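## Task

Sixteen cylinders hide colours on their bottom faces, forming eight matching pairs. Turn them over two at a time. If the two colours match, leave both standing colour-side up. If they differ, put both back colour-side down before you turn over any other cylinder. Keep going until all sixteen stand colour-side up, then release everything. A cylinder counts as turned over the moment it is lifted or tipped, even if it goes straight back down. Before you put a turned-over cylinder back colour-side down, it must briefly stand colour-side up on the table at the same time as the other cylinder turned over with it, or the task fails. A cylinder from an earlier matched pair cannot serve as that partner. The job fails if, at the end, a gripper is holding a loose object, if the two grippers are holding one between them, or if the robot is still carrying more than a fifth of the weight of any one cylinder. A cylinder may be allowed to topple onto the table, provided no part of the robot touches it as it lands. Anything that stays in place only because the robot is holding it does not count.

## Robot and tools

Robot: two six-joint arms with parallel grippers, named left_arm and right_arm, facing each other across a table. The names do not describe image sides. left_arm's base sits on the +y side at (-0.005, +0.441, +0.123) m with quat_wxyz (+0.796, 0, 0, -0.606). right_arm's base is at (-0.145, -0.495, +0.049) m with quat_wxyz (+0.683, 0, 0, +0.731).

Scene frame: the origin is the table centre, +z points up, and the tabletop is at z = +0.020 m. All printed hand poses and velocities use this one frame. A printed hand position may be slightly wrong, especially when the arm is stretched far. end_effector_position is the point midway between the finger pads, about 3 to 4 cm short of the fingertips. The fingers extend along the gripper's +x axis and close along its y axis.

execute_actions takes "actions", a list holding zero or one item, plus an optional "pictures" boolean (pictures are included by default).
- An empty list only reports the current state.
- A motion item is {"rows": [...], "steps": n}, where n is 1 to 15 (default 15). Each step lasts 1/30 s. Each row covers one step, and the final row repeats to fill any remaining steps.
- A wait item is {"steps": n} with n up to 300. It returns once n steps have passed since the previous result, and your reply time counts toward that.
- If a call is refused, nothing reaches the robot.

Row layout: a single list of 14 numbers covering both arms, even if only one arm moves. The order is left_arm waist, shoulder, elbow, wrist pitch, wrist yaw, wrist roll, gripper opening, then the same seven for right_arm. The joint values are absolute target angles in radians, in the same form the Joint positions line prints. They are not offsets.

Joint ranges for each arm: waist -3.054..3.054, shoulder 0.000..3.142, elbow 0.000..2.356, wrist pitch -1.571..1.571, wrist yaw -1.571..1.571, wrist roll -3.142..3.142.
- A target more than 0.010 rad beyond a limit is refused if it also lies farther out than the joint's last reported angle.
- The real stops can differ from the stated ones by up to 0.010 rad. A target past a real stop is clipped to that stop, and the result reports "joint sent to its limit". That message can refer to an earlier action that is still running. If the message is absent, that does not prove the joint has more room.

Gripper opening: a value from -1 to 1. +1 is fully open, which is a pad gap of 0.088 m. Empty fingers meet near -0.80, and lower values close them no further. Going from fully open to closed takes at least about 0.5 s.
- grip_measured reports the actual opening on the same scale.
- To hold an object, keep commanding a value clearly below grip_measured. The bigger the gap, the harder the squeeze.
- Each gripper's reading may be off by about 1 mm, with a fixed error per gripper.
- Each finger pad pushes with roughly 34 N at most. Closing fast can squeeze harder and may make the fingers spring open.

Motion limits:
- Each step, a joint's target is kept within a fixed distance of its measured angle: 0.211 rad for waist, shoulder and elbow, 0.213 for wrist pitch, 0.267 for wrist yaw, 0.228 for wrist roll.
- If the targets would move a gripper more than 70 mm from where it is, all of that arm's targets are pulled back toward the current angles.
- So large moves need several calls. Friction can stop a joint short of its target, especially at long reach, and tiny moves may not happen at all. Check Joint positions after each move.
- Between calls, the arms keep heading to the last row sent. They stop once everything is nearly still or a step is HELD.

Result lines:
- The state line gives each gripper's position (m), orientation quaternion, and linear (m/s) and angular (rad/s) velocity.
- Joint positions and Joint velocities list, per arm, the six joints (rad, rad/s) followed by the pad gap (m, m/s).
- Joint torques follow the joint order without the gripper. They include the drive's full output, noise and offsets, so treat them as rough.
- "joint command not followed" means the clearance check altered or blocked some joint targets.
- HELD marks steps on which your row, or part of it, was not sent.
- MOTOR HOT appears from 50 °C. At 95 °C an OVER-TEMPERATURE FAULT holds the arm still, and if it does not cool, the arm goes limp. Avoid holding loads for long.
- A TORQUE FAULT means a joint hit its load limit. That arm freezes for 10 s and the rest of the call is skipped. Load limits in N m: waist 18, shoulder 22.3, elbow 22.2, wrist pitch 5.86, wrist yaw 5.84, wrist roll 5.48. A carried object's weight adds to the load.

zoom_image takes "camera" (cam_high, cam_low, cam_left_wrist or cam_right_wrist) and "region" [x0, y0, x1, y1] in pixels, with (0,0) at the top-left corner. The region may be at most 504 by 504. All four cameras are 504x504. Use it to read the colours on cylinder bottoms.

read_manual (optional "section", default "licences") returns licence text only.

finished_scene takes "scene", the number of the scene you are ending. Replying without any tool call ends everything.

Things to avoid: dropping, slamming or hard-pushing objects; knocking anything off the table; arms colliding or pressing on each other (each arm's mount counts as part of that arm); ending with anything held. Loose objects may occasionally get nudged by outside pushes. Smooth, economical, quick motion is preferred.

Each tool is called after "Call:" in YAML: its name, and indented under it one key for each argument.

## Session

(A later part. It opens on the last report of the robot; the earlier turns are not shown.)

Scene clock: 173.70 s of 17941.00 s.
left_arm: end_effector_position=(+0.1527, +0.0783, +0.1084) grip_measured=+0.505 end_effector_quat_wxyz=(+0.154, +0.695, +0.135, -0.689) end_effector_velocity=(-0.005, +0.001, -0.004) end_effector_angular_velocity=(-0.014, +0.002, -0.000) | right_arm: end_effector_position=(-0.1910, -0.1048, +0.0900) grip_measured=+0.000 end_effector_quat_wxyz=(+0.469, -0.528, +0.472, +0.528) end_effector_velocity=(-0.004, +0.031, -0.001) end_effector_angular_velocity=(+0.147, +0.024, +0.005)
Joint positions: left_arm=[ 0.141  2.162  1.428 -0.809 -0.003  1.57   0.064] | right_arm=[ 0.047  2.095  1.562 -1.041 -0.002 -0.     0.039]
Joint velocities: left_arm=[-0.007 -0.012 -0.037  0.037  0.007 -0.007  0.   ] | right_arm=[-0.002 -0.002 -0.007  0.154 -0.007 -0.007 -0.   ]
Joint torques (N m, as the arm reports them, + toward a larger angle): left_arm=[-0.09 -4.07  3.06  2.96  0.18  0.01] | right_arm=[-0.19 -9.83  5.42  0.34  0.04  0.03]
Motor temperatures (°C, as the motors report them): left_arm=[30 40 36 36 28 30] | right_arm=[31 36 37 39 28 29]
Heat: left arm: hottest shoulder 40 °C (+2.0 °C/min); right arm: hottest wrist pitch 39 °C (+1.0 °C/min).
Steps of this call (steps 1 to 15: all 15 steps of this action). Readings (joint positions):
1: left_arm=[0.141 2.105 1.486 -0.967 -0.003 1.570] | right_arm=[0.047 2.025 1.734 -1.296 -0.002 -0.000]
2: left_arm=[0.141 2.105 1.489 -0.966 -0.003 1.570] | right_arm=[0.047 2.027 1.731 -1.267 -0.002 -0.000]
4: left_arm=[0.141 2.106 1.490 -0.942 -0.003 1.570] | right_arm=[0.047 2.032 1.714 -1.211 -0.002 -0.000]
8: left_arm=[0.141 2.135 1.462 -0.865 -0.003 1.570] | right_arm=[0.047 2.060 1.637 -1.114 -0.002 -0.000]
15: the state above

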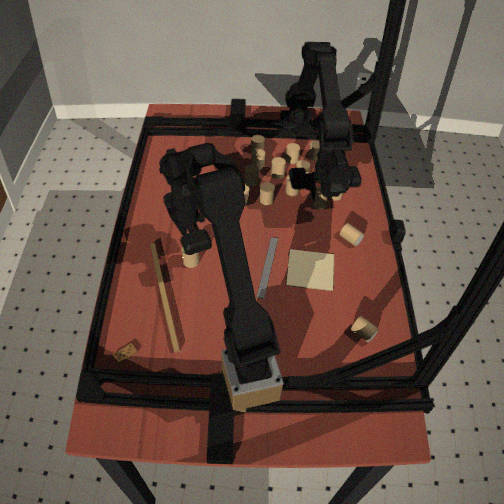

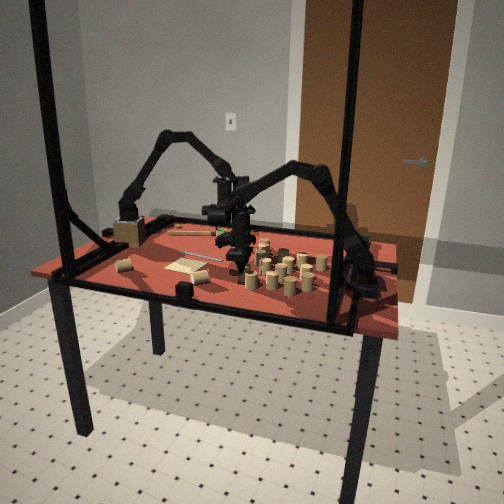

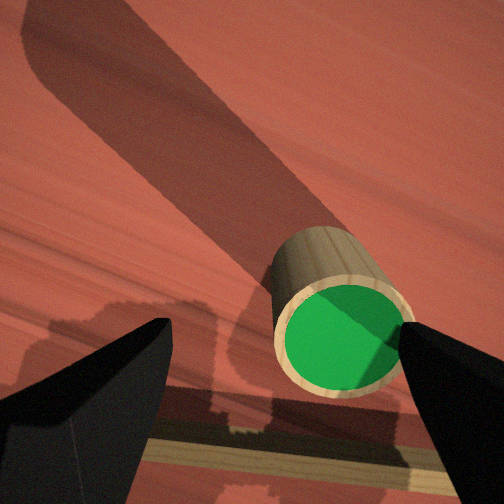

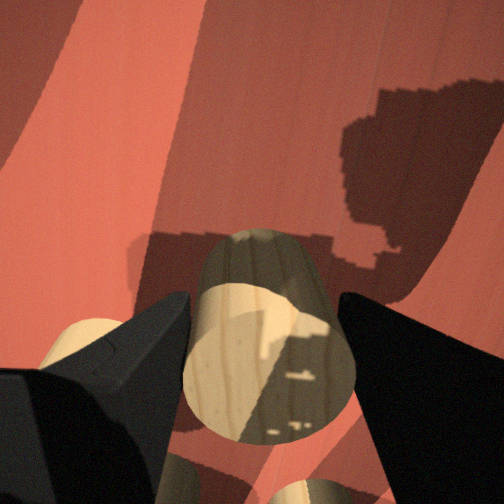

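Call:
execute_actions:
  actions:
    - {"rows":[[0.14,2.14,1.43,-0.86,0,1.571,1, 0.046,2.095,1.56,-1.035,0,0,0.4],[0.14,2.14,1.43,-0.86,0,1.571,1, 0.046,2.095,1.56,-1.035,0,0,0.4],[0.14,2.14,1.42,-0.86,0,1.571,1, 0.046,2.095,1.56,-1.035,0,0,0.4],[0.14,2.14,1.41,-0.85,0,1.571,1, 0.046,2.095,1.56,-1.035,0,0,0.4],[0.14,2.14,1.40,-0.84,0,1.571,1, 0.046,2.095,1.56,-1.035,0,0,0.4],[0.14,2.15,1.38,-0.81,0,1.571,1, 0.046,2.095,1.56,-1.035,0,0,0.4],[0.14,2.16,1.36,-0.78,0,1.571,1, 0.046,2.095,1.56,-1.035,0,0,0.4],[0.14,2.17,1.35,-0.76,0,1.571,1, 0.046,2.095,1.56,-1.035,0,0,0.4]],"steps":15}

Scene clock: 178.27 s of 17941.00 s.
left_arm: end_effector_position=(+0.1462, +0.0932, +0.0911) grip_measured=+1.000 end_effector_quat_wxyz=(+0.143, +0.693, +0.146, -0.692) end_effector_velocity=(+0.001, -0.002, -0.002) end_effector_angular_velocity=(-0.008, -0.012, +0.005) | right_arm: end_effector_position=(-0.1912, -0.1034, +0.0899) grip_measured=+0.398 end_effector_quat_wxyz=(+0.470, -0.526, +0.470, +0.530) end_effector_velocity=(-0.002, -0.001, +0.002) end_effector_angular_velocity=(-0.005, +0.022, +0.005)
Joint positions: left_arm=[ 0.141  2.165  1.354 -0.765 -0.003  1.57   0.088] | right_arm=[ 0.047  2.095  1.562 -1.034 -0.003 -0.     0.059]
Joint velocities: left_arm=[-0.002  0.002 -0.007  0.022 -0.007 -0.007  0.   ] | right_arm=[-0.002 -0.002  0.002 -0.007 -0.022 -0.007  0.001]
Joint torques (N m, as the arm reports them, + toward a larger angle): left_arm=[-0.07 -7.7   4.96  0.59  0.19  0.01] | right_arm=[ -0.05 -10.29   5.87   0.     0.04   0.02]
Motor temperatures (°C, as the motors report them): left_arm=[30 40 36 38 28 30] | right_arm=[31 36 36 38 28 29]
Heat: left arm: hottest shoulder 40 °C (+3.0 °C/min); right arm: hottest wrist pitch 38 °C (+0.0 °C/min).
Steps of this call (steps 1 to 15: the robot went on to your last target; steps 16 to 122: nothing new was sent; steps 123 to 137: all 15 steps of this action). Readings (joint positions):
123: left_arm=[0.141 2.152 1.426 -0.802 -0.003 1.570] | right_arm=[0.047 2.095 1.562 -1.033 -0.002 -0.000]
124: left_arm=[0.141 2.148 1.428 -0.808 -0.003 1.570] | right_arm=[0.047 2.095 1.562 -1.033 -0.002 -0.000]
126: left_arm=[0.141 2.148 1.426 -0.838 -0.003 1.570] | right_arm=[0.047 2.096 1.562 -1.033 -0.003 -0.000]
130: left_arm=[0.141 2.149 1.384 -0.801 -0.003 1.570] | right_arm=[0.047 2.095 1.562 -1.033 -0.003 -0.000]
137: the state above

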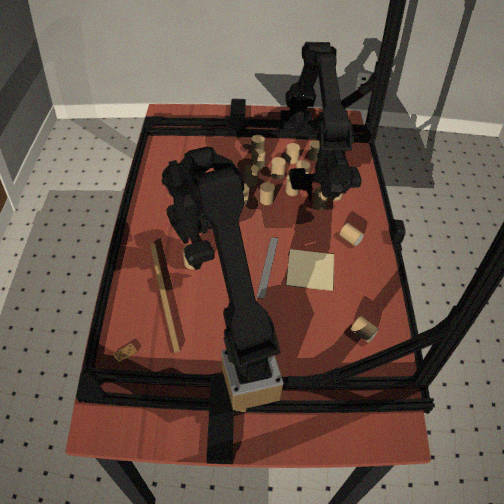

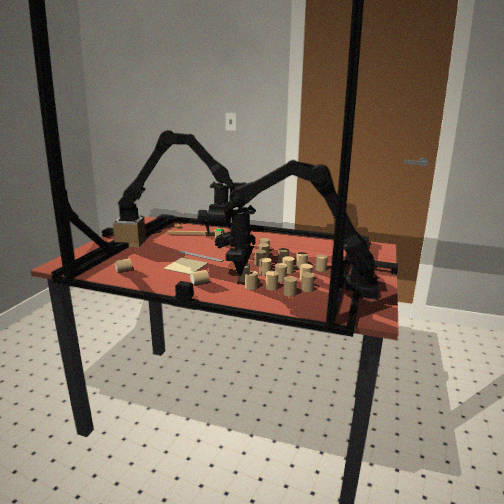

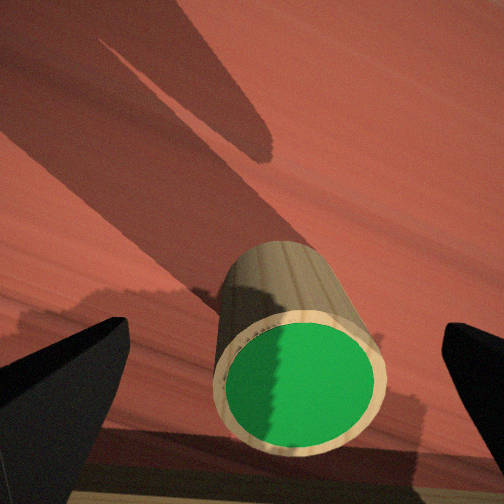

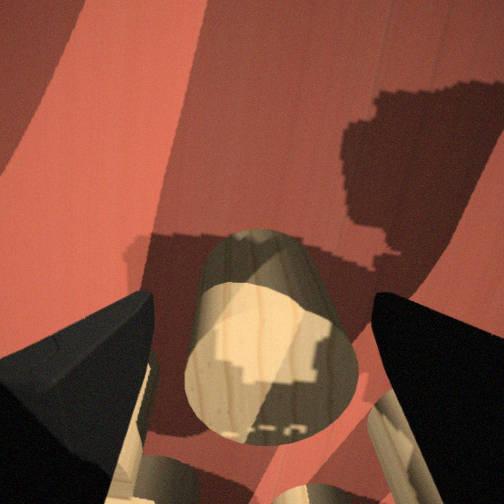

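Call:
execute_actions:
  actions:
    - {"rows":[[0.14,2.188,1.35,-0.745,0,1.571,0.6, 0.046,2.05,1.58,-1.07,0,0,0.4],[0.14,2.188,1.35,-0.745,0,1.571,0.4, 0.046,2.0,1.6,-1.12,0,0,0.4],[0.14,2.188,1.35,-0.745,0,1.571,0.3, 0.046,1.95,1.6,-1.15,0,0,0.4],[0.14,2.188,1.35,-0.745,0,1.571,-0.4, 0.046,1.9,1.6,-1.15,0,0,0.4],[0.14,2.188,1.35,-0.745,0,1.571,-0.4, 0.0,1.85,1.55,-1.15,0,0,0.4],[0.14,2.188,1.35,-0.745,0,1.571,-0.4, 0.0,1.85,1.55,-1.15,0,0,0.4],[0.14,2.188,1.35,-0.745,0,1.571,-0.4, -0.216,1.376,0.743,0.633,0,0,0.7]],"steps":14}
  pictures: false

Call:
execute_actions:
  actions:
    - {"rows":[[0.14,2.13,1.37,-0.8,0,1.571,-0.4, -0.216,1.376,0.743,0.633,0,0,0.7],[0.14,2.07,1.39,-0.85,0,1.571,-0.4, -0.216,1.376,0.743,0.633,0,0,0.7],[0.14,2.0,1.4,-0.9,0,1.571,-0.4, -0.216,1.376,0.743,0.633,0,0,0.7],[0.14,1.9,1.4,-0.95,0,1.571,-0.4, -0.216,1.376,0.743,0.633,0,0,0.7],[0.14,1.8,1.4,-0.95,0,1.571,-0.4, -0.216,1.376,0.743,0.633,0,0,0.7],[0.14,1.8,1.4,-0.95,0,1.571,-0.4, -0.216,1.376,0.743,0.633,0,0,0.7],[-0.43,1.42,0.41,1.0,0,1.571,-0.4, -0.216,1.376,0.743,0.633,0,0,0.7]],"steps":15}
  pictures: false

Call:
execute_actions:
  actions:
    - {"steps":32}
  pictures: false

Call:
execute_actions:
  actions:
    - {"rows":[[-0.43,1.51,0.48,1.03,0,1.571,-0.4, -0.216,1.376,0.743,0.633,0,0,0.7],[-0.43,1.57,0.54,1.03,0,1.571,-0.4, -0.216,1.376,0.743,0.633,0,0,0.7],[-0.43,1.63,0.605,1.025,0,1.571,-0.4, -0.216,1.376,0.743,0.633,0,0,0.7],[-0.43,1.695,0.674,1.021,0,1.571,-0.4, -0.216,1.376,0.743,0.633,0,0,0.7],[-0.43,1.76,0.748,1.015,0,1.571,-0.4, -0.216,1.376,0.743,0.633,0,0,0.7]],"steps":14}
  pictures: false

Call:
execute_actions:
  actions:
    - {"rows":[[-0.43,1.76,0.748,1.015,0,1.571,-0.4, -0.216,1.376,0.743,0.633,0,0,-0.4]],"steps":11}
  pictures: false

Call:
execute_actions:
  actions:
    - {"rows":[[-0.43,1.76,0.748,1.015,0,1.571,0.7, -0.216,1.376,0.743,0.633,0,0,-0.4]],"steps":8}
  pictures: false

Call:
execute_actions:
  actions:
    - {"rows":[[-0.43,1.6,0.57,1.03,0,1.571,0.7, -0.216,1.27,0.63,0.64,0,0,-0.4],[-0.43,1.6,0.57,1.03,0,1.571,0.7, -0.216,1.27,0.63,0.64,0,0,-0.4],[-0.43,1.51,0.48,1.03,0,1.571,0.7, -0.216,1.27,0.63,0.64,0,0,-0.4],[-0.43,1.42,0.41,1.0,0,1.571,0.7, -0.216,1.27,0.63,0.64,0,0,-0.4],[-0.43,1.3,0.34,0.96,0,1.571,0.7, -0.216,1.27,0.63,0.64,0,0,-0.4],[-0.43,1.3,0.34,0.96,0,1.571,0.7, -0.14,1.4,1.2,-1.27,0,0,-0.4]],"steps":15}
  pictures: false

Call:
execute_actions:
  actions:
    - {"steps":22}
  pictures: false

Call:
execute_actions:
  actions:
    - {"rows":[[-0.43,1.3,0.34,0.96,0,1.571,0.7, -0.14,2.06,1.82,-1.33,0,0,-0.4]],"steps":15}
  pictures: false

Call:
execute_actions:
  actions:
    - {"rows":[[-0.43,1.3,0.34,0.96,0,1.571,0.7, -0.14,2.08,1.78,-1.27,0,0,-0.4],[-0.43,1.3,0.34,0.96,0,1.571,0.7, -0.14,2.09,1.75,-1.23,0,0,-0.4],[-0.43,1.3,0.34,0.96,0,1.571,0.7, -0.14,2.10,1.72,-1.19,0,0,-0.4],[-0.43,1.3,0.34,0.96,0,1.571,0.7, -0.14,2.11,1.69,-1.15,0,0,-0.4],[-0.43,1.3,0.34,0.96,0,1.571,0.7, -0.14,2.12,1.66,-1.11,0,0,-0.4],[-0.43,1.3,0.34,0.96,0,1.571,0.7, -0.14,2.13,1.635,-1.075,0,0,-0.4],[-0.43,1.3,0.34,0.96,0,1.571,0.7, -0.14,2.135,1.62,-1.05,0,0,-0.4],[-0.43,1.3,0.34,0.96,0,1.571,0.7, -0.14,2.14,1.61,-1.04,0,0,-0.4],[-0.43,1.3,0.34,0.96,0,1.571,0.7, -0.14,2.145,1.603,-1.03,0,0,-0.4],[-0.43,1.3,0.34,0.96,0,1.571,0.7, -0.14,2.155,1.603,-1.025,0,0,-0.4]],"steps":15}

Scene clock: 197.40 s of 17941.00 s.
left_arm: end_effector_position=(+0.1470, +0.0913, +0.0856) grip_measured=+0.027 end_effector_quat_wxyz=(+0.144, +0.693, +0.145, -0.691) end_effector_velocity=(+0.001, +0.004, +0.003) end_effector_angular_velocity=(+0.020, -0.015, +0.020) | right_arm: end_effector_position=(-0.0854, -0.1318, +0.2083) grip_measured=+0.688 end_effector_quat_wxyz=(+0.675, -0.305, +0.355, +0.570) end_effector_velocity=(-0.025, -0.101, +0.129) end_effector_angular_velocity=(+1.766, -0.260, +0.034)
Joint positions: left_arm=[ 0.141  2.18   1.354 -0.745 -0.002  1.57   0.04 ] | right_arm=[-0.229  1.475  1.13  -0.628  0.008 -0.     0.073]
Joint velocities: left_arm=[-0.002 -0.007  0.002 -0.022 -0.022 -0.022 -0.   ] | right_arm=[ 0.007 -1.6   -1.8    1.985 -0.037 -0.007  0.007]
Joint torques (N m, as the arm reports them, + toward a larger angle): left_arm=[-0.1  -7.47  4.81  0.43  0.19  0.  ] | right_arm=[ 1.27 -5.16  5.25  1.1  -0.25 -0.01]
Motor temperatures (°C, as the motors report them): left_arm=[30 43 35 35 28 30] | right_arm=[32 39 35 37 28 29]
Heat: left arm: hottest shoulder 43 °C (+4.0 °C/min); right arm: hottest shoulder 39 °C (+2.0 °C/min).
Steps of this call (steps 1 to 15: the robot went on to your last target; steps 16 to 90: nothing new was sent; then 15.67 s passed at rest; steps 91 to 104: all 14 steps of this action). Readings (joint positions):
91: left_arm=[0.141 2.167 1.354 -0.760 -0.002 1.570] | right_arm=[0.047 2.093 1.563 -1.039 -0.002 -0.000]
92: left_arm=[0.141 2.169 1.354 -0.754 -0.002 1.570] | right_arm=[0.047 2.084 1.567 -1.060 -0.002 -0.000]
94: left_arm=[0.141 2.174 1.354 -0.749 -0.002 1.570] | right_arm=[0.047 2.037 1.568 -1.114 -0.002 -0.000]
98: left_arm=[0.141 2.180 1.354 -0.748 -0.002 1.570] | right_arm=[-0.027 1.836 1.485 -1.015 -0.013 0.000]
104: the state above

Scene clock: 197.90 s of 17941.00 s.
left_arm: end_effector_position=(-0.0201, +0.0737, +0.2279) grip_measured=+0.027 end_effector_quat_wxyz=(+0.200, +0.671, -0.226, -0.677) end_effector_velocity=(-0.658, +0.114, +0.091) end_effector_angular_velocity=(-1.693, +0.137, -1.795) | right_arm: end_effector_position=(-0.0843, -0.0880, +0.2487) grip_measured=+0.700 end_effector_quat_wxyz=(+0.750, -0.097, +0.112, +0.645) end_effector_velocity=(+0.020, +0.122, +0.405) end_effector_angular_velocity=(+1.919, -0.296, -0.007)
Joint positions: left_arm=[-0.311  1.51   0.931 -0.38  -0.004  1.57   0.04 ] | right_arm=[-0.216  1.385  0.74   0.348  0.002 -0.     0.073]
Joint velocities: left_arm=[-1.775 -1.35  -1.77   2.117  0.066 -0.022 -0.   ] | right_arm=[-0.002 -0.002 -0.002  1.941  0.007 -0.007 -0.   ]
Joint torques (N m, as the arm reports them, + toward a larger angle): left_arm=[ 1.05 -4.76  4.4   1.17  0.12 -0.04] | right_arm=[-0.08 -7.02  7.78  1.67 -0.09  0.04]
Motor temperatures (°C, as the motors report them): left_arm=[30 43 35 35 28 30] | right_arm=[32 39 35 37 28 29]
Heat: left arm: hottest shoulder 43 °C (+4.0 °C/min); right arm: hottest shoulder 39 °C (+2.0 °C/min).
Steps of this call (steps 1 to 15: all 15 steps of this action). Readings (joint positions):
1: left_arm=[0.141 2.176 1.355 -0.754 -0.002 1.570] | right_arm=[-0.226 1.431 1.072 -0.560 0.006 -0.000]
2: left_arm=[0.141 2.163 1.359 -0.782 -0.002 1.570] | right_arm=[-0.222 1.400 1.017 -0.490 0.003 -0.000]
4: left_arm=[0.141 2.102 1.363 -0.862 -0.002 1.570] | right_arm=[-0.217 1.377 0.907 -0.354 0.002 -0.000]
8: left_arm=[0.095 1.882 1.299 -0.785 -0.017 1.570] | right_arm=[-0.216 1.386 0.752 -0.115 0.002 -0.000]
15: the state above

Scene clock: 198.97 s of 17941.00 s.
left_arm: end_effector_position=(-0.0668, +0.0658, +0.3086) grip_measured=+0.026 end_effector_quat_wxyz=(+0.453, +0.461, -0.536, -0.544) end_effector_velocity=(-0.002, +0.000, +0.006) end_effector_angular_velocity=(-0.030, +0.012, -0.010) | right_arm: end_effector_position=(-0.0830, -0.0793, +0.3131) grip_measured=+0.700 end_effector_quat_wxyz=(+0.758, -0.002, +0.002, +0.652) end_effector_velocity=(-0.002, -0.000, -0.005) end_effector_angular_velocity=(-0.023, -0.004, +0.010)
Joint positions: left_arm=[-0.43   1.421  0.41   0.995  0.006  1.57   0.04 ] | right_arm=[-0.216  1.379  0.742  0.631  0.002 -0.     0.073]
Joint velocities: left_arm=[-0.002  0.002 -0.002  0.037  0.007 -0.007 -0.   ] | right_arm=[ 0.002 -0.002 -0.002 -0.022 -0.007 -0.007 -0.   ]
Joint torques (N m, as the arm reports them, + toward a larger angle): left_arm=[-0.07 -4.43  6.31  2.31 -0.14 -0.05] | right_arm=[-0.02 -6.39  7.42  1.53 -0.09  0.04]
Motor temperatures (°C, as the motors report them): left_arm=[30 43 35 35 28 30] | right_arm=[32 39 35 37 28 29]
Heat: left arm: hottest shoulder 43 °C (+4.0 °C/min); right arm: hottest shoulder 39 °C (+2.0 °C/min).
Steps of this call (steps 1 to 32: the robot went on to your last target). Readings (joint positions):
1: left_arm=[-0.364 1.472 0.872 -0.308 0.002 1.570] | right_arm=[-0.216 1.385 0.740 0.414 0.002 -0.000]
2: left_arm=[-0.401 1.446 0.815 -0.240 0.007 1.570] | right_arm=[-0.216 1.385 0.740 0.480 0.002 -0.000]
4: left_arm=[-0.429 1.427 0.695 -0.105 0.007 1.570] | right_arm=[-0.216 1.382 0.742 0.569 0.002 -0.000]
8: left_arm=[-0.430 1.428 0.464 0.135 0.006 1.570] | right_arm=[-0.216 1.379 0.742 0.617 0.002 -0.000]
32: the state above

Scene clock: 199.43 s of 17941.00 s.
left_arm: end_effector_position=(-0.0804, -0.0191, +0.3085) grip_measured=+0.026 end_effector_quat_wxyz=(+0.456, +0.458, -0.538, -0.541) end_effector_velocity=(+0.001, -0.008, +0.014) end_effector_angular_velocity=(-0.030, +0.012, +0.020) | right_arm: end_effector_position=(-0.0830, -0.0793, +0.3131) grip_measured=+0.700 end_effector_quat_wxyz=(+0.758, -0.002, +0.002, +0.652) end_effector_velocity=(-0.000, -0.001, -0.001) end_effector_angular_velocity=(+0.001, -0.008, +0.005)
Joint positions: left_arm=[-0.43   1.753  0.735  1.013  0.005  1.57   0.04 ] | right_arm=[-0.216  1.379  0.742  0.631  0.002 -0.     0.073]
Joint velocities: left_arm=[-0.002  0.002  0.042 -0.007 -0.022 -0.007 -0.   ] | right_arm=[-0.002 -0.002 -0.007  0.007 -0.007 -0.007 -0.   ]
Joint torques (N m, as the arm reports them, + toward a larger angle): left_arm=[-0.03 -5.88  7.52  2.14 -0.12 -0.05] | right_arm=[-0.01 -6.37  7.43  1.55 -0.12  0.03]
Motor temperatures (°C, as the motors report them): left_arm=[30 43 35 35 28 30] | right_arm=[32 39 35 37 28 29]
Heat: left arm: hottest shoulder 43 °C (+4.0 °C/min); right arm: hottest shoulder 39 °C (+2.0 °C/min).
Steps of this call (steps 1 to 14: all 14 steps of this action). Readings (joint positions):
1: left_arm=[-0.430 1.433 0.418 1.004 0.006 1.570] | right_arm=[-0.216 1.379 0.742 0.631 0.002 -0.000]
2: left_arm=[-0.430 1.464 0.443 1.013 0.006 1.570] | right_arm=[-0.216 1.379 0.742 0.631 0.002 -0.000]
4: left_arm=[-0.430 1.565 0.540 1.017 0.006 1.570] | right_arm=[-0.216 1.379 0.742 0.631 0.002 -0.000]
8: left_arm=[-0.430 1.728 0.710 1.015 0.005 1.570] | right_arm=[-0.216 1.379 0.742 0.631 0.002 -0.000]
14: the state above

Scene clock: 199.80 s of 17941.00 s.
left_arm: end_effector_position=(-0.0790, -0.0199, +0.3095) grip_measured=+0.025 end_effector_quat_wxyz=(+0.459, +0.459, -0.537, -0.539) end_effector_velocity=(+0.002, +0.000, -0.001) end_effector_angular_velocity=(+0.008, +0.006, +0.010) | right_arm: end_effector_position=(-0.0843, -0.0792, +0.3132) grip_measured=+0.000 end_effector_quat_wxyz=(+0.757, -0.002, +0.002, +0.654) end_effector_velocity=(+0.002, +0.000, -0.001) end_effector_angular_velocity=(-0.006, +0.008, -0.000)
Joint positions: left_arm=[-0.428  1.753  0.738  1.013  0.001  1.57   0.04 ] | right_arm=[-0.215  1.379  0.742  0.632 -0.001 -0.     0.039]
Joint velocities: left_arm=[ 0.002 -0.002 -0.002 -0.007 -0.007 -0.007 -0.   ] | right_arm=[-0.007  0.002  0.002 -0.007 -0.007  0.007 -0.   ]
Joint torques (N m, as the arm reports them, + toward a larger angle): left_arm=[-0.19 -5.84  7.59  2.14  0.02 -0.05] | right_arm=[-0.19 -6.37  7.4   1.54  0.01  0.02]
Motor temperatures (°C, as the motors report them): left_arm=[30 43 35 35 28 30] | right_arm=[32 39 35 37 28 29]
Heat: left arm: hottest shoulder 43 °C (+4.0 °C/min); right arm: hottest shoulder 39 °C (+2.0 °C/min).
Steps of this call (steps 1 to 11: all 11 steps of this action). Readings (joint positions):
1: left_arm=[-0.430 1.753 0.736 1.013 0.005 1.570] | right_arm=[-0.216 1.379 0.742 0.631 0.002 -0.000]
2: left_arm=[-0.430 1.753 0.737 1.013 0.005 1.570] | right_arm=[-0.216 1.379 0.742 0.631 0.002 -0.000]
4: left_arm=[-0.430 1.753 0.738 1.013 0.005 1.570] | right_arm=[-0.216 1.379 0.742 0.631 0.002 -0.000]
8: left_arm=[-0.428 1.753 0.738 1.013 0.001 1.570] | right_arm=[-0.215 1.379 0.742 0.632 -0.001 -0.000]
11: the state above

Scene clock: 200.07 s of 17941.00 s.
left_arm: end_effector_position=(-0.0790, -0.0203, +0.3103) grip_measured=+0.522 end_effector_quat_wxyz=(+0.459, +0.459, -0.538, -0.538) end_effector_velocity=(-0.002, +0.001, -0.001) end_effector_angular_velocity=(+0.011, +0.021, -0.000) | right_arm: end_effector_position=(-0.0843, -0.0792, +0.3132) grip_measured=+0.000 end_effector_quat_wxyz=(+0.757, -0.002, +0.002, +0.654) end_effector_velocity=(-0.000, -0.001, -0.002) end_effector_angular_velocity=(-0.010, -0.021, +0.005)
Joint positions: left_arm=[-0.428  1.753  0.74   1.013  0.001  1.57   0.065] | right_arm=[-0.215  1.379  0.742  0.632 -0.001 -0.     0.039]
Joint velocities: left_arm=[-0.007 -0.002 -0.002 -0.007 -0.007 -0.022  0.177] | right_arm=[-0.002 -0.002 -0.002 -0.007 -0.007 -0.022 -0.   ]
Joint torques (N m, as the arm reports them, + toward a larger angle): left_arm=[-0.19 -5.8   7.36  2.13  0.03 -0.06] | right_arm=[-0.15 -6.34  7.54  1.5   0.01  0.03]
Motor temperatures (°C, as the motors report them): left_arm=[30 43 35 35 28 30] | right_arm=[32 39 35 37 28 29]
Heat: left arm: hottest shoulder 43 °C (+4.0 °C/min); right arm: hottest shoulder 39 °C (+2.0 °C/min).
Steps of this call (steps 1 to 8: all 8 steps of this action). Readings (joint positions):
1: left_arm=[-0.428 1.753 0.738 1.013 0.001 1.570] | right_arm=[-0.215 1.379 0.742 0.632 -0.001 -0.000]
2: left_arm=[-0.428 1.753 0.738 1.013 0.001 1.570] | right_arm=[-0.215 1.379 0.742 0.632 -0.001 -0.000]
4: left_arm=[-0.428 1.753 0.739 1.013 0.001 1.570] | right_arm=[-0.215 1.379 0.742 0.631 -0.001 -0.000]
8: the state above

Scene clock: 200.57 s of 17941.00 s.
left_arm: end_effector_position=(-0.0622, +0.0856, +0.3158) grip_measured=+0.700 end_effector_quat_wxyz=(+0.459, +0.458, -0.538, -0.538) end_effector_velocity=(-0.000, +0.009, -0.023) end_effector_angular_velocity=(+0.071, -0.004, -0.000) | right_arm: end_effector_position=(-0.1136, -0.0582, +0.3600) grip_measured=+0.000 end_effector_quat_wxyz=(+0.727, -0.085, +0.091, +0.676) end_effector_velocity=(-0.006, -0.088, +0.080) end_effector_angular_velocity=(-0.801, +0.067, +0.003)
Joint positions: left_arm=[-0.428  1.309  0.349  0.962  0.001  1.57   0.073] | right_arm=[-0.141  1.398  1.163 -0.015 -0.    -0.     0.039]
Joint velocities: left_arm=[-0.007 -0.012 -0.046 -0.037 -0.007 -0.007 -0.   ] | right_arm=[-0.002 -0.168  0.852 -1.824 -0.007  0.007 -0.002]
Joint torques (N m, as the arm reports them, + toward a larger angle): left_arm=[-0.22 -4.34  5.77  1.96  0.02 -0.05] | right_arm=[-0.07 -5.34  5.35  0.44 -0.02  0.  ]
Motor temperatures (°C, as the motors report them): left_arm=[30 43 35 35 28 30] | right_arm=[32 39 36 37 28 29]
Heat: left arm: hottest shoulder 43 °C (+4.0 °C/min); right arm: hottest shoulder 39 °C (+2.0 °C/min).
Steps of this call (steps 1 to 15: all 15 steps of this action). Readings (joint positions):
1: left_arm=[-0.428 1.732 0.716 1.016 0.001 1.570] | right_arm=[-0.215 1.364 0.727 0.635 -0.001 -0.000]
2: left_arm=[-0.428 1.697 0.671 1.018 0.001 1.570] | right_arm=[-0.215 1.341 0.700 0.636 -0.001 -0.000]
4: left_arm=[-0.428 1.592 0.558 1.019 0.001 1.570] | right_arm=[-0.215 1.300 0.657 0.636 -0.001 -0.000]
8: left_arm=[-0.428 1.368 0.375 0.972 0.001 1.570] | right_arm=[-0.172 1.358 0.797 0.440 0.003 -0.000]
15: the state above

Scene clock: 201.30 s of 17941.00 s.
left_arm: end_effector_position=(-0.0621, +0.0861, +0.3154) grip_measured=+0.700 end_effector_quat_wxyz=(+0.459, +0.458, -0.538, -0.538) end_effector_velocity=(+0.001, +0.002, +0.004) end_effector_angular_velocity=(-0.021, +0.011, +0.005) | right_arm: end_effector_position=(-0.1271, -0.2433, +0.2061) grip_measured=+0.000 end_effector_quat_wxyz=(+0.548, -0.452, +0.486, +0.509) end_effector_velocity=(-0.007, -0.052, -0.008) end_effector_angular_velocity=(-0.244, +0.039, +0.007)
Joint positions: left_arm=[-0.428  1.307  0.346  0.961  0.001  1.57   0.073] | right_arm=[-0.141  1.398  1.199 -1.252 -0.    -0.     0.039]
Joint velocities: left_arm=[-0.002 -0.007 -0.007  0.022 -0.007 -0.007 -0.   ] | right_arm=[-0.002  0.002 -0.002 -0.242 -0.022 -0.007 -0.   ]
Joint torques (N m, as the arm reports them, + toward a larger angle): left_arm=[-0.23 -4.43  5.7   1.93  0.02 -0.06] | right_arm=[ 0.11 -5.09  6.67  0.24 -0.01  0.02]
Motor temperatures (°C, as the motors report them): left_arm=[30 43 35 35 28 30] | right_arm=[32 39 36 37 28 29]
Heat: left arm: hottest shoulder 43 °C (+4.1 °C/min); right arm: hottest shoulder 39 °C (+2.0 °C/min).
Steps of this call (steps 1 to 22: the robot went on to your last target). Readings (joint positions):
1: left_arm=[-0.428 1.309 0.348 0.961 0.001 1.570] | right_arm=[-0.141 1.392 1.184 -0.078 -0.000 -0.000]
2: left_arm=[-0.428 1.309 0.347 0.961 0.001 1.570] | right_arm=[-0.141 1.388 1.196 -0.142 -0.000 -0.000]
4: left_arm=[-0.428 1.308 0.346 0.961 0.001 1.570] | right_arm=[-0.141 1.388 1.201 -0.275 -0.000 -0.000]
8: left_arm=[-0.428 1.307 0.346 0.961 0.001 1.570] | right_arm=[-0.141 1.398 1.200 -0.548 -0.000 -0.000]
22: the state above

Scene clock: 201.80 s of 17941.00 s.
left_arm: end_effector_position=(-0.0621, +0.0862, +0.3152) grip_measured=+0.700 end_effector_quat_wxyz=(+0.459, +0.459, -0.538, -0.538) end_effector_velocity=(+0.000, +0.000, -0.007) end_effector_angular_velocity=(+0.030, +0.017, +0.005) | right_arm: end_effector_position=(-0.1170, -0.1054, +0.1613) grip_measured=+0.000 end_effector_quat_wxyz=(+0.512, -0.487, +0.524, +0.476) end_effector_velocity=(-0.002, +0.000, -0.047) end_effector_angular_velocity=(-0.143, +0.018, +0.010)
Joint positions: left_arm=[-0.428  1.307  0.346  0.961  0.001  1.57   0.073] | right_arm=[-0.141  2.059  1.794 -1.33  -0.    -0.     0.039]
Joint velocities: left_arm=[-0.002  0.002 -0.002 -0.022 -0.007 -0.022 -0.   ] | right_arm=[ 0.002  0.139  0.017 -0.022 -0.007 -0.007 -0.001]
Joint torques (N m, as the arm reports them, + toward a larger angle): left_arm=[-0.2  -4.4   5.68  1.93  0.02 -0.06] | right_arm=[ -0.01 -11.4    8.77  -0.02  -0.03   0.02]
Motor temperatures (°C, as the motors report them): left_arm=[30 43 35 36 28 30] | right_arm=[32 39 36 37 28 29]
Heat: left arm: hottest shoulder 43 °C (+4.0 °C/min); right arm: hottest shoulder 39 °C (+2.0 °C/min).
Steps of this call (steps 1 to 15: all 15 steps of this action). Readings (joint positions):
1: left_arm=[-0.428 1.307 0.346 0.961 0.001 1.570] | right_arm=[-0.141 1.431 1.232 -1.296 -0.000 -0.000]
2: left_arm=[-0.428 1.307 0.346 0.961 0.001 1.570] | right_arm=[-0.141 1.482 1.292 -1.320 -0.000 -0.000]
4: left_arm=[-0.428 1.307 0.346 0.961 0.001 1.570] | right_arm=[-0.141 1.605 1.424 -1.306 -0.000 -0.000]
8: left_arm=[-0.428 1.307 0.346 0.961 0.001 1.570] | right_arm=[-0.141 1.851 1.680 -1.325 -0.000 -0.000]
15: the state above

Scene clock: 202.30 s of 17941.00 s.
left_arm: end_effector_position=(-0.0621, +0.0862, +0.3152) grip_measured=+0.700 end_effector_quat_wxyz=(+0.459, +0.459, -0.538, -0.538) end_effector_velocity=(+0.000, -0.000, +0.003) end_effector_angular_velocity=(-0.009, +0.024, +0.005) | right_arm: end_effector_position=(-0.1159, -0.0906, +0.0816) grip_measured=+0.000 end_effector_quat_wxyz=(+0.518, -0.481, +0.517, +0.482) end_effector_velocity=(+0.001, +0.016, -0.001) end_effector_angular_velocity=(+0.077, +0.016, +0.000)
Joint positions: left_arm=[-0.428  1.307  0.346  0.961  0.001  1.57   0.073] | right_arm=[-0.141  2.148  1.61  -1.031 -0.    -0.     0.039]
Joint velocities: left_arm=[-0.002 -0.002  0.002  0.007 -0.007 -0.022 -0.   ] | right_arm=[-0.007 -0.002 -0.007  0.081 -0.022 -0.007 -0.   ]
Joint torques (N m, as the arm reports them, + toward a larger angle): left_arm=[-0.23 -4.41  5.78  1.92  0.02 -0.06] | right_arm=[-0.02 -9.83  5.27  0.19 -0.04  0.03]
Motor temperatures (°C, as the motors report them): left_arm=[30 42 35 36 28 30] | right_arm=[32 39 36 37 28 29]
Heat: left arm: hottest shoulder 42 °C (+4.1 °C/min); right arm: hottest shoulder 39 °C (+2.0 °C/min).
Steps of this call (steps 1 to 15: all 15 steps of this action). Readings (joint positions):
1: left_arm=[-0.428 1.307 0.346 0.961 0.001 1.570] | right_arm=[-0.141 2.063 1.792 -1.320 -0.000 -0.000]
2: left_arm=[-0.428 1.307 0.346 0.961 0.001 1.570] | right_arm=[-0.141 2.064 1.785 -1.291 -0.000 -0.000]
4: left_arm=[-0.428 1.307 0.346 0.961 0.001 1.570] | right_arm=[-0.141 2.065 1.758 -1.222 -0.000 -0.000]
8: left_arm=[-0.428 1.307 0.346 0.961 0.001 1.570] | right_arm=[-0.141 2.100 1.664 -1.094 -0.000 -0.000]
15: the state above

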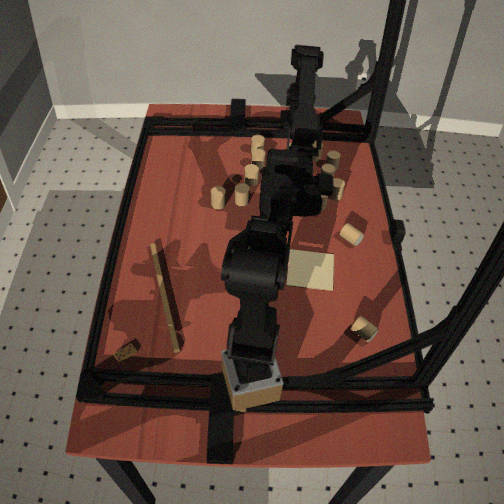

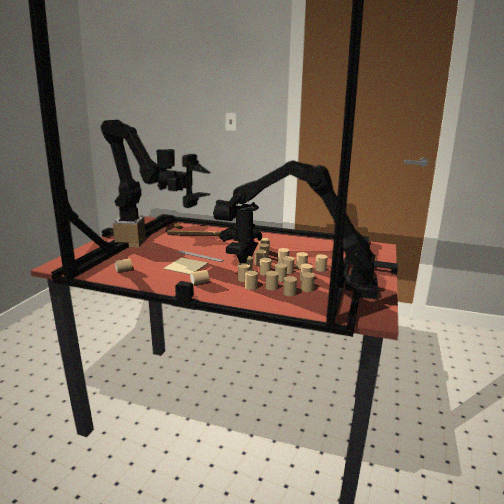

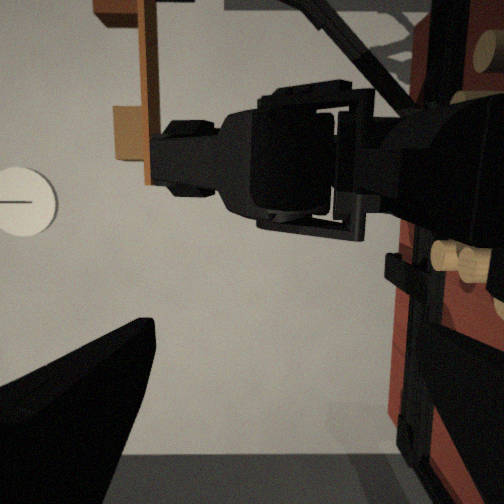

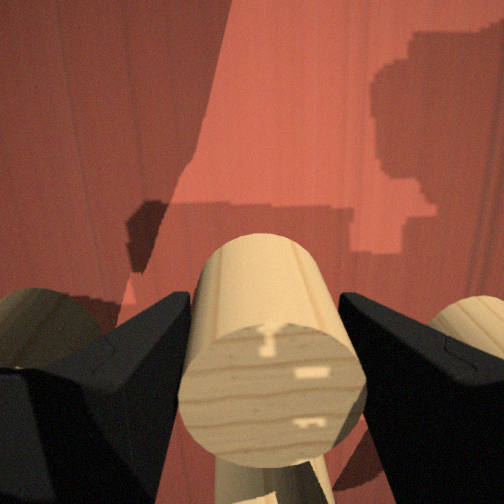

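Call:
execute_actions:
  actions:
    - {"rows":[[-0.43,1.3,0.34,0.96,0,1.571,0.7, -0.14,2.148,1.606,-1.028,0,0,0.4],[-0.43,1.3,0.34,0.96,0,1.571,0.7, -0.14,2.148,1.606,-1.028,0,0,0.4],[-0.43,1.3,0.34,0.96,0,1.571,0.7, -0.14,2.148,1.606,-1.028,0,0,0.4],[-0.43,1.3,0.34,0.96,0,1.571,0.7, -0.14,2.148,1.606,-1.028,0,0,0.4],[-0.43,1.3,0.34,0.96,0,1.571,0.7, -0.14,2.148,1.606,-1.028,0,0,0.4],[-0.43,1.3,0.34,0.96,0,1.571,0.7, -0.14,2.148,1.606,-1.028,0,0,0.4],[-0.43,1.3,0.34,0.96,0,1.571,0.7, -0.14,2.148,1.606,-1.028,0,0,0.4],[-0.43,1.3,0.34,0.96,0,1.571,0.7, -0.14,2.1,1.65,-1.1,0,0,0.4],[-0.43,1.3,0.34,0.96,0,1.571,0.7, -0.14,2.03,1.67,-1.2,0,0,0.4]],"steps":15}
  pictures: false

Scene clock: 206.03 s of 17941.00 s.
left_arm: end_effector_position=(-0.0621, +0.0863, +0.3152) grip_measured=+0.700 end_effector_quat_wxyz=(+0.459, +0.459, -0.538, -0.538) end_effector_velocity=(+0.000, +0.001, -0.000) end_effector_angular_velocity=(+0.001, -0.008, +0.005) | right_arm: end_effector_position=(-0.1170, -0.1046, +0.1368) grip_measured=+0.398 end_effector_quat_wxyz=(+0.521, -0.478, +0.515, +0.484) end_effector_velocity=(+0.000, +0.005, +0.126) end_effector_angular_velocity=(+0.232, -0.010, +0.005)
Joint positions: left_arm=[-0.428  1.307  0.346  0.961  0.001  1.57   0.073] | right_arm=[-0.141  2.038  1.666 -1.187 -0.    -0.     0.058]
Joint velocities: left_arm=[-0.002 -0.007 -0.002 -0.007 -0.007  0.007 -0.   ] | right_arm=[-0.002 -0.247  0.139 -0.154 -0.007 -0.007  0.001]
Joint torques (N m, as the arm reports them, + toward a larger angle): left_arm=[-0.2  -4.37  5.78  1.94  0.02 -0.06] | right_arm=[ 0.06 -9.23  5.66 -0.1  -0.03  0.03]
Motor temperatures (°C, as the motors report them): left_arm=[30 42 35 36 28 30] | right_arm=[32 40 35 37 28 29]
Heat: left arm: hottest shoulder 42 °C (+4.0 °C/min); right arm: hottest shoulder 40 °C (+2.0 °C/min).
Steps of this call (steps 1 to 15: the robot went on to your last target; steps 16 to 97: nothing new was sent; steps 98 to 112: all 15 steps of this action). Readings (joint positions):
98: left_arm=[-0.428 1.307 0.346 0.961 0.001 1.570] | right_arm=[-0.141 2.148 1.610 -1.029 -0.000 -0.000]
99: left_arm=[-0.428 1.307 0.346 0.961 0.001 1.570] | right_arm=[-0.141 2.148 1.610 -1.029 -0.000 -0.000]
101: left_arm=[-0.428 1.307 0.346 0.961 0.001 1.570] | right_arm=[-0.141 2.148 1.610 -1.028 -0.000 -0.000]
105: left_arm=[-0.428 1.307 0.346 0.961 0.001 1.570] | right_arm=[-0.141 2.145 1.615 -1.042 -0.000 -0.000]
112: the state above

Call:
execute_actions:
  actions:
    - {"rows":[[-0.43,1.3,0.34,0.96,0,1.571,0.7, -0.365,2.026,1.663,-1.208,0,0,0.4]],"steps":15}

Scene clock: 216.97 s of 17941.00 s.
left_arm: end_effector_position=(-0.0622, +0.0864, +0.3151) grip_measured=+0.700 end_effector_quat_wxyz=(+0.459, +0.458, -0.538, -0.538) end_effector_velocity=(+0.002, +0.000, -0.002) end_effector_angular_velocity=(+0.008, +0.006, +0.020) | right_arm: end_effector_position=(-0.0321, -0.1236, +0.1406) grip_measured=+0.400 end_effector_quat_wxyz=(+0.570, -0.421, +0.567, +0.421) end_effector_velocity=(-0.003, +0.002, -0.002) end_effector_angular_velocity=(+0.000, -0.008, +0.020)
Joint positions: left_arm=[-0.428  1.306  0.345  0.961  0.001  1.57   0.073] | right_arm=[-0.363  2.031  1.67  -1.206  0.002 -0.     0.059]
Joint velocities: left_arm=[-0.002 -0.002 -0.002 -0.007 -0.022 -0.007 -0.   ] | right_arm=[ 0.012  0.002 -0.002  0.007  0.007 -0.007 -0.   ]
Joint torques (N m, as the arm reports them, + toward a larger angle): left_arm=[-0.21 -4.32  5.81  1.92  0.01 -0.06] | right_arm=[ -0.18 -10.63   5.48  -0.02  -0.11   0.01]
Motor temperatures (°C, as the motors report them): left_arm=[30 41 35 37 28 30] | right_arm=[32 41 35 36 28 29]
Heat: left arm: hottest shoulder 41 °C (+2.0 °C/min); right arm: hottest shoulder 41 °C (+2.0 °C/min).
Steps of this call (steps 1 to 30: the robot went on to your last target; steps 31 to 100: nothing new was sent; then 7.10 s passed at rest; steps 101 to 115: all 15 steps of this action). Readings (joint positions):
101: left_arm=[-0.428 1.306 0.346 0.961 0.001 1.570] | right_arm=[-0.150 2.031 1.670 -1.200 -0.010 -0.000]
102: left_arm=[-0.428 1.306 0.346 0.961 0.001 1.570] | right_arm=[-0.182 2.031 1.670 -1.201 -0.014 -0.000]
104: left_arm=[-0.428 1.306 0.346 0.961 0.001 1.570] | right_arm=[-0.276 2.031 1.670 -1.202 -0.005 0.000]
108: left_arm=[-0.428 1.306 0.345 0.961 0.001 1.570] | right_arm=[-0.386 2.031 1.670 -1.206 0.006 -0.000]
115: the state above

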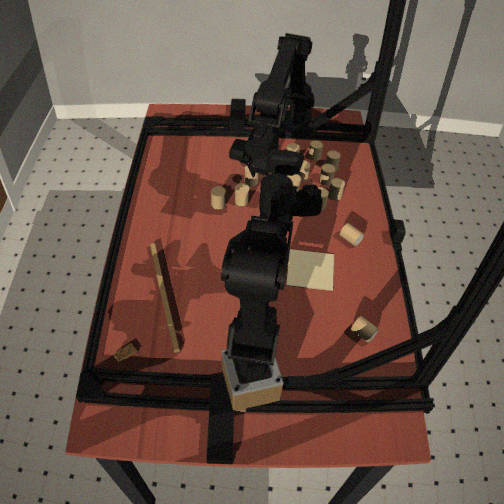

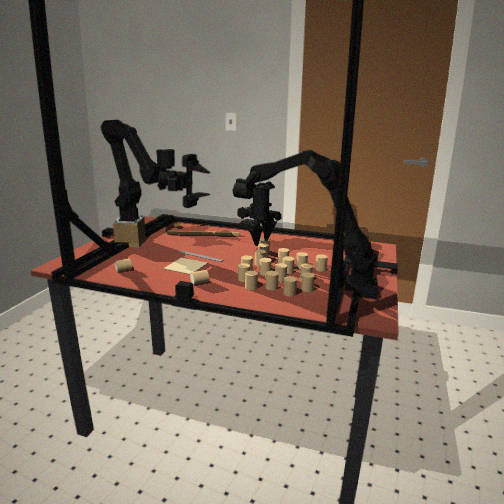

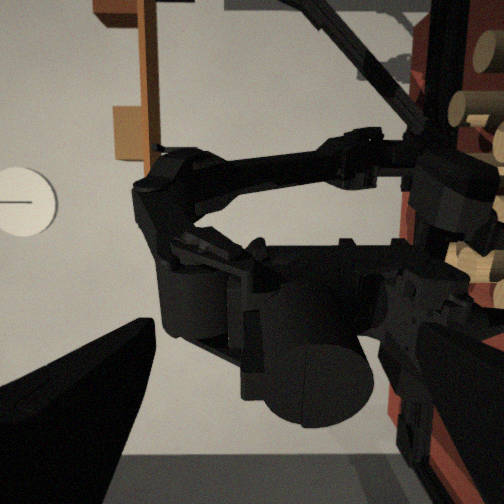

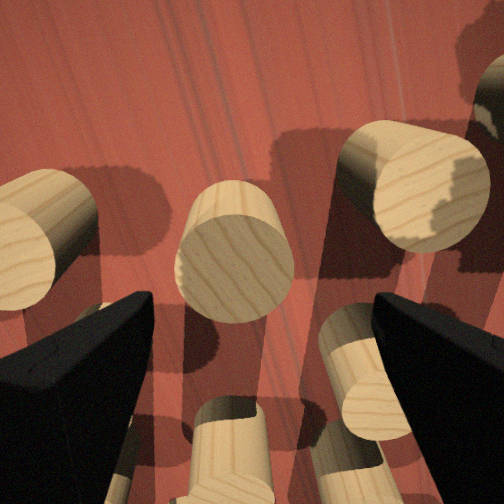

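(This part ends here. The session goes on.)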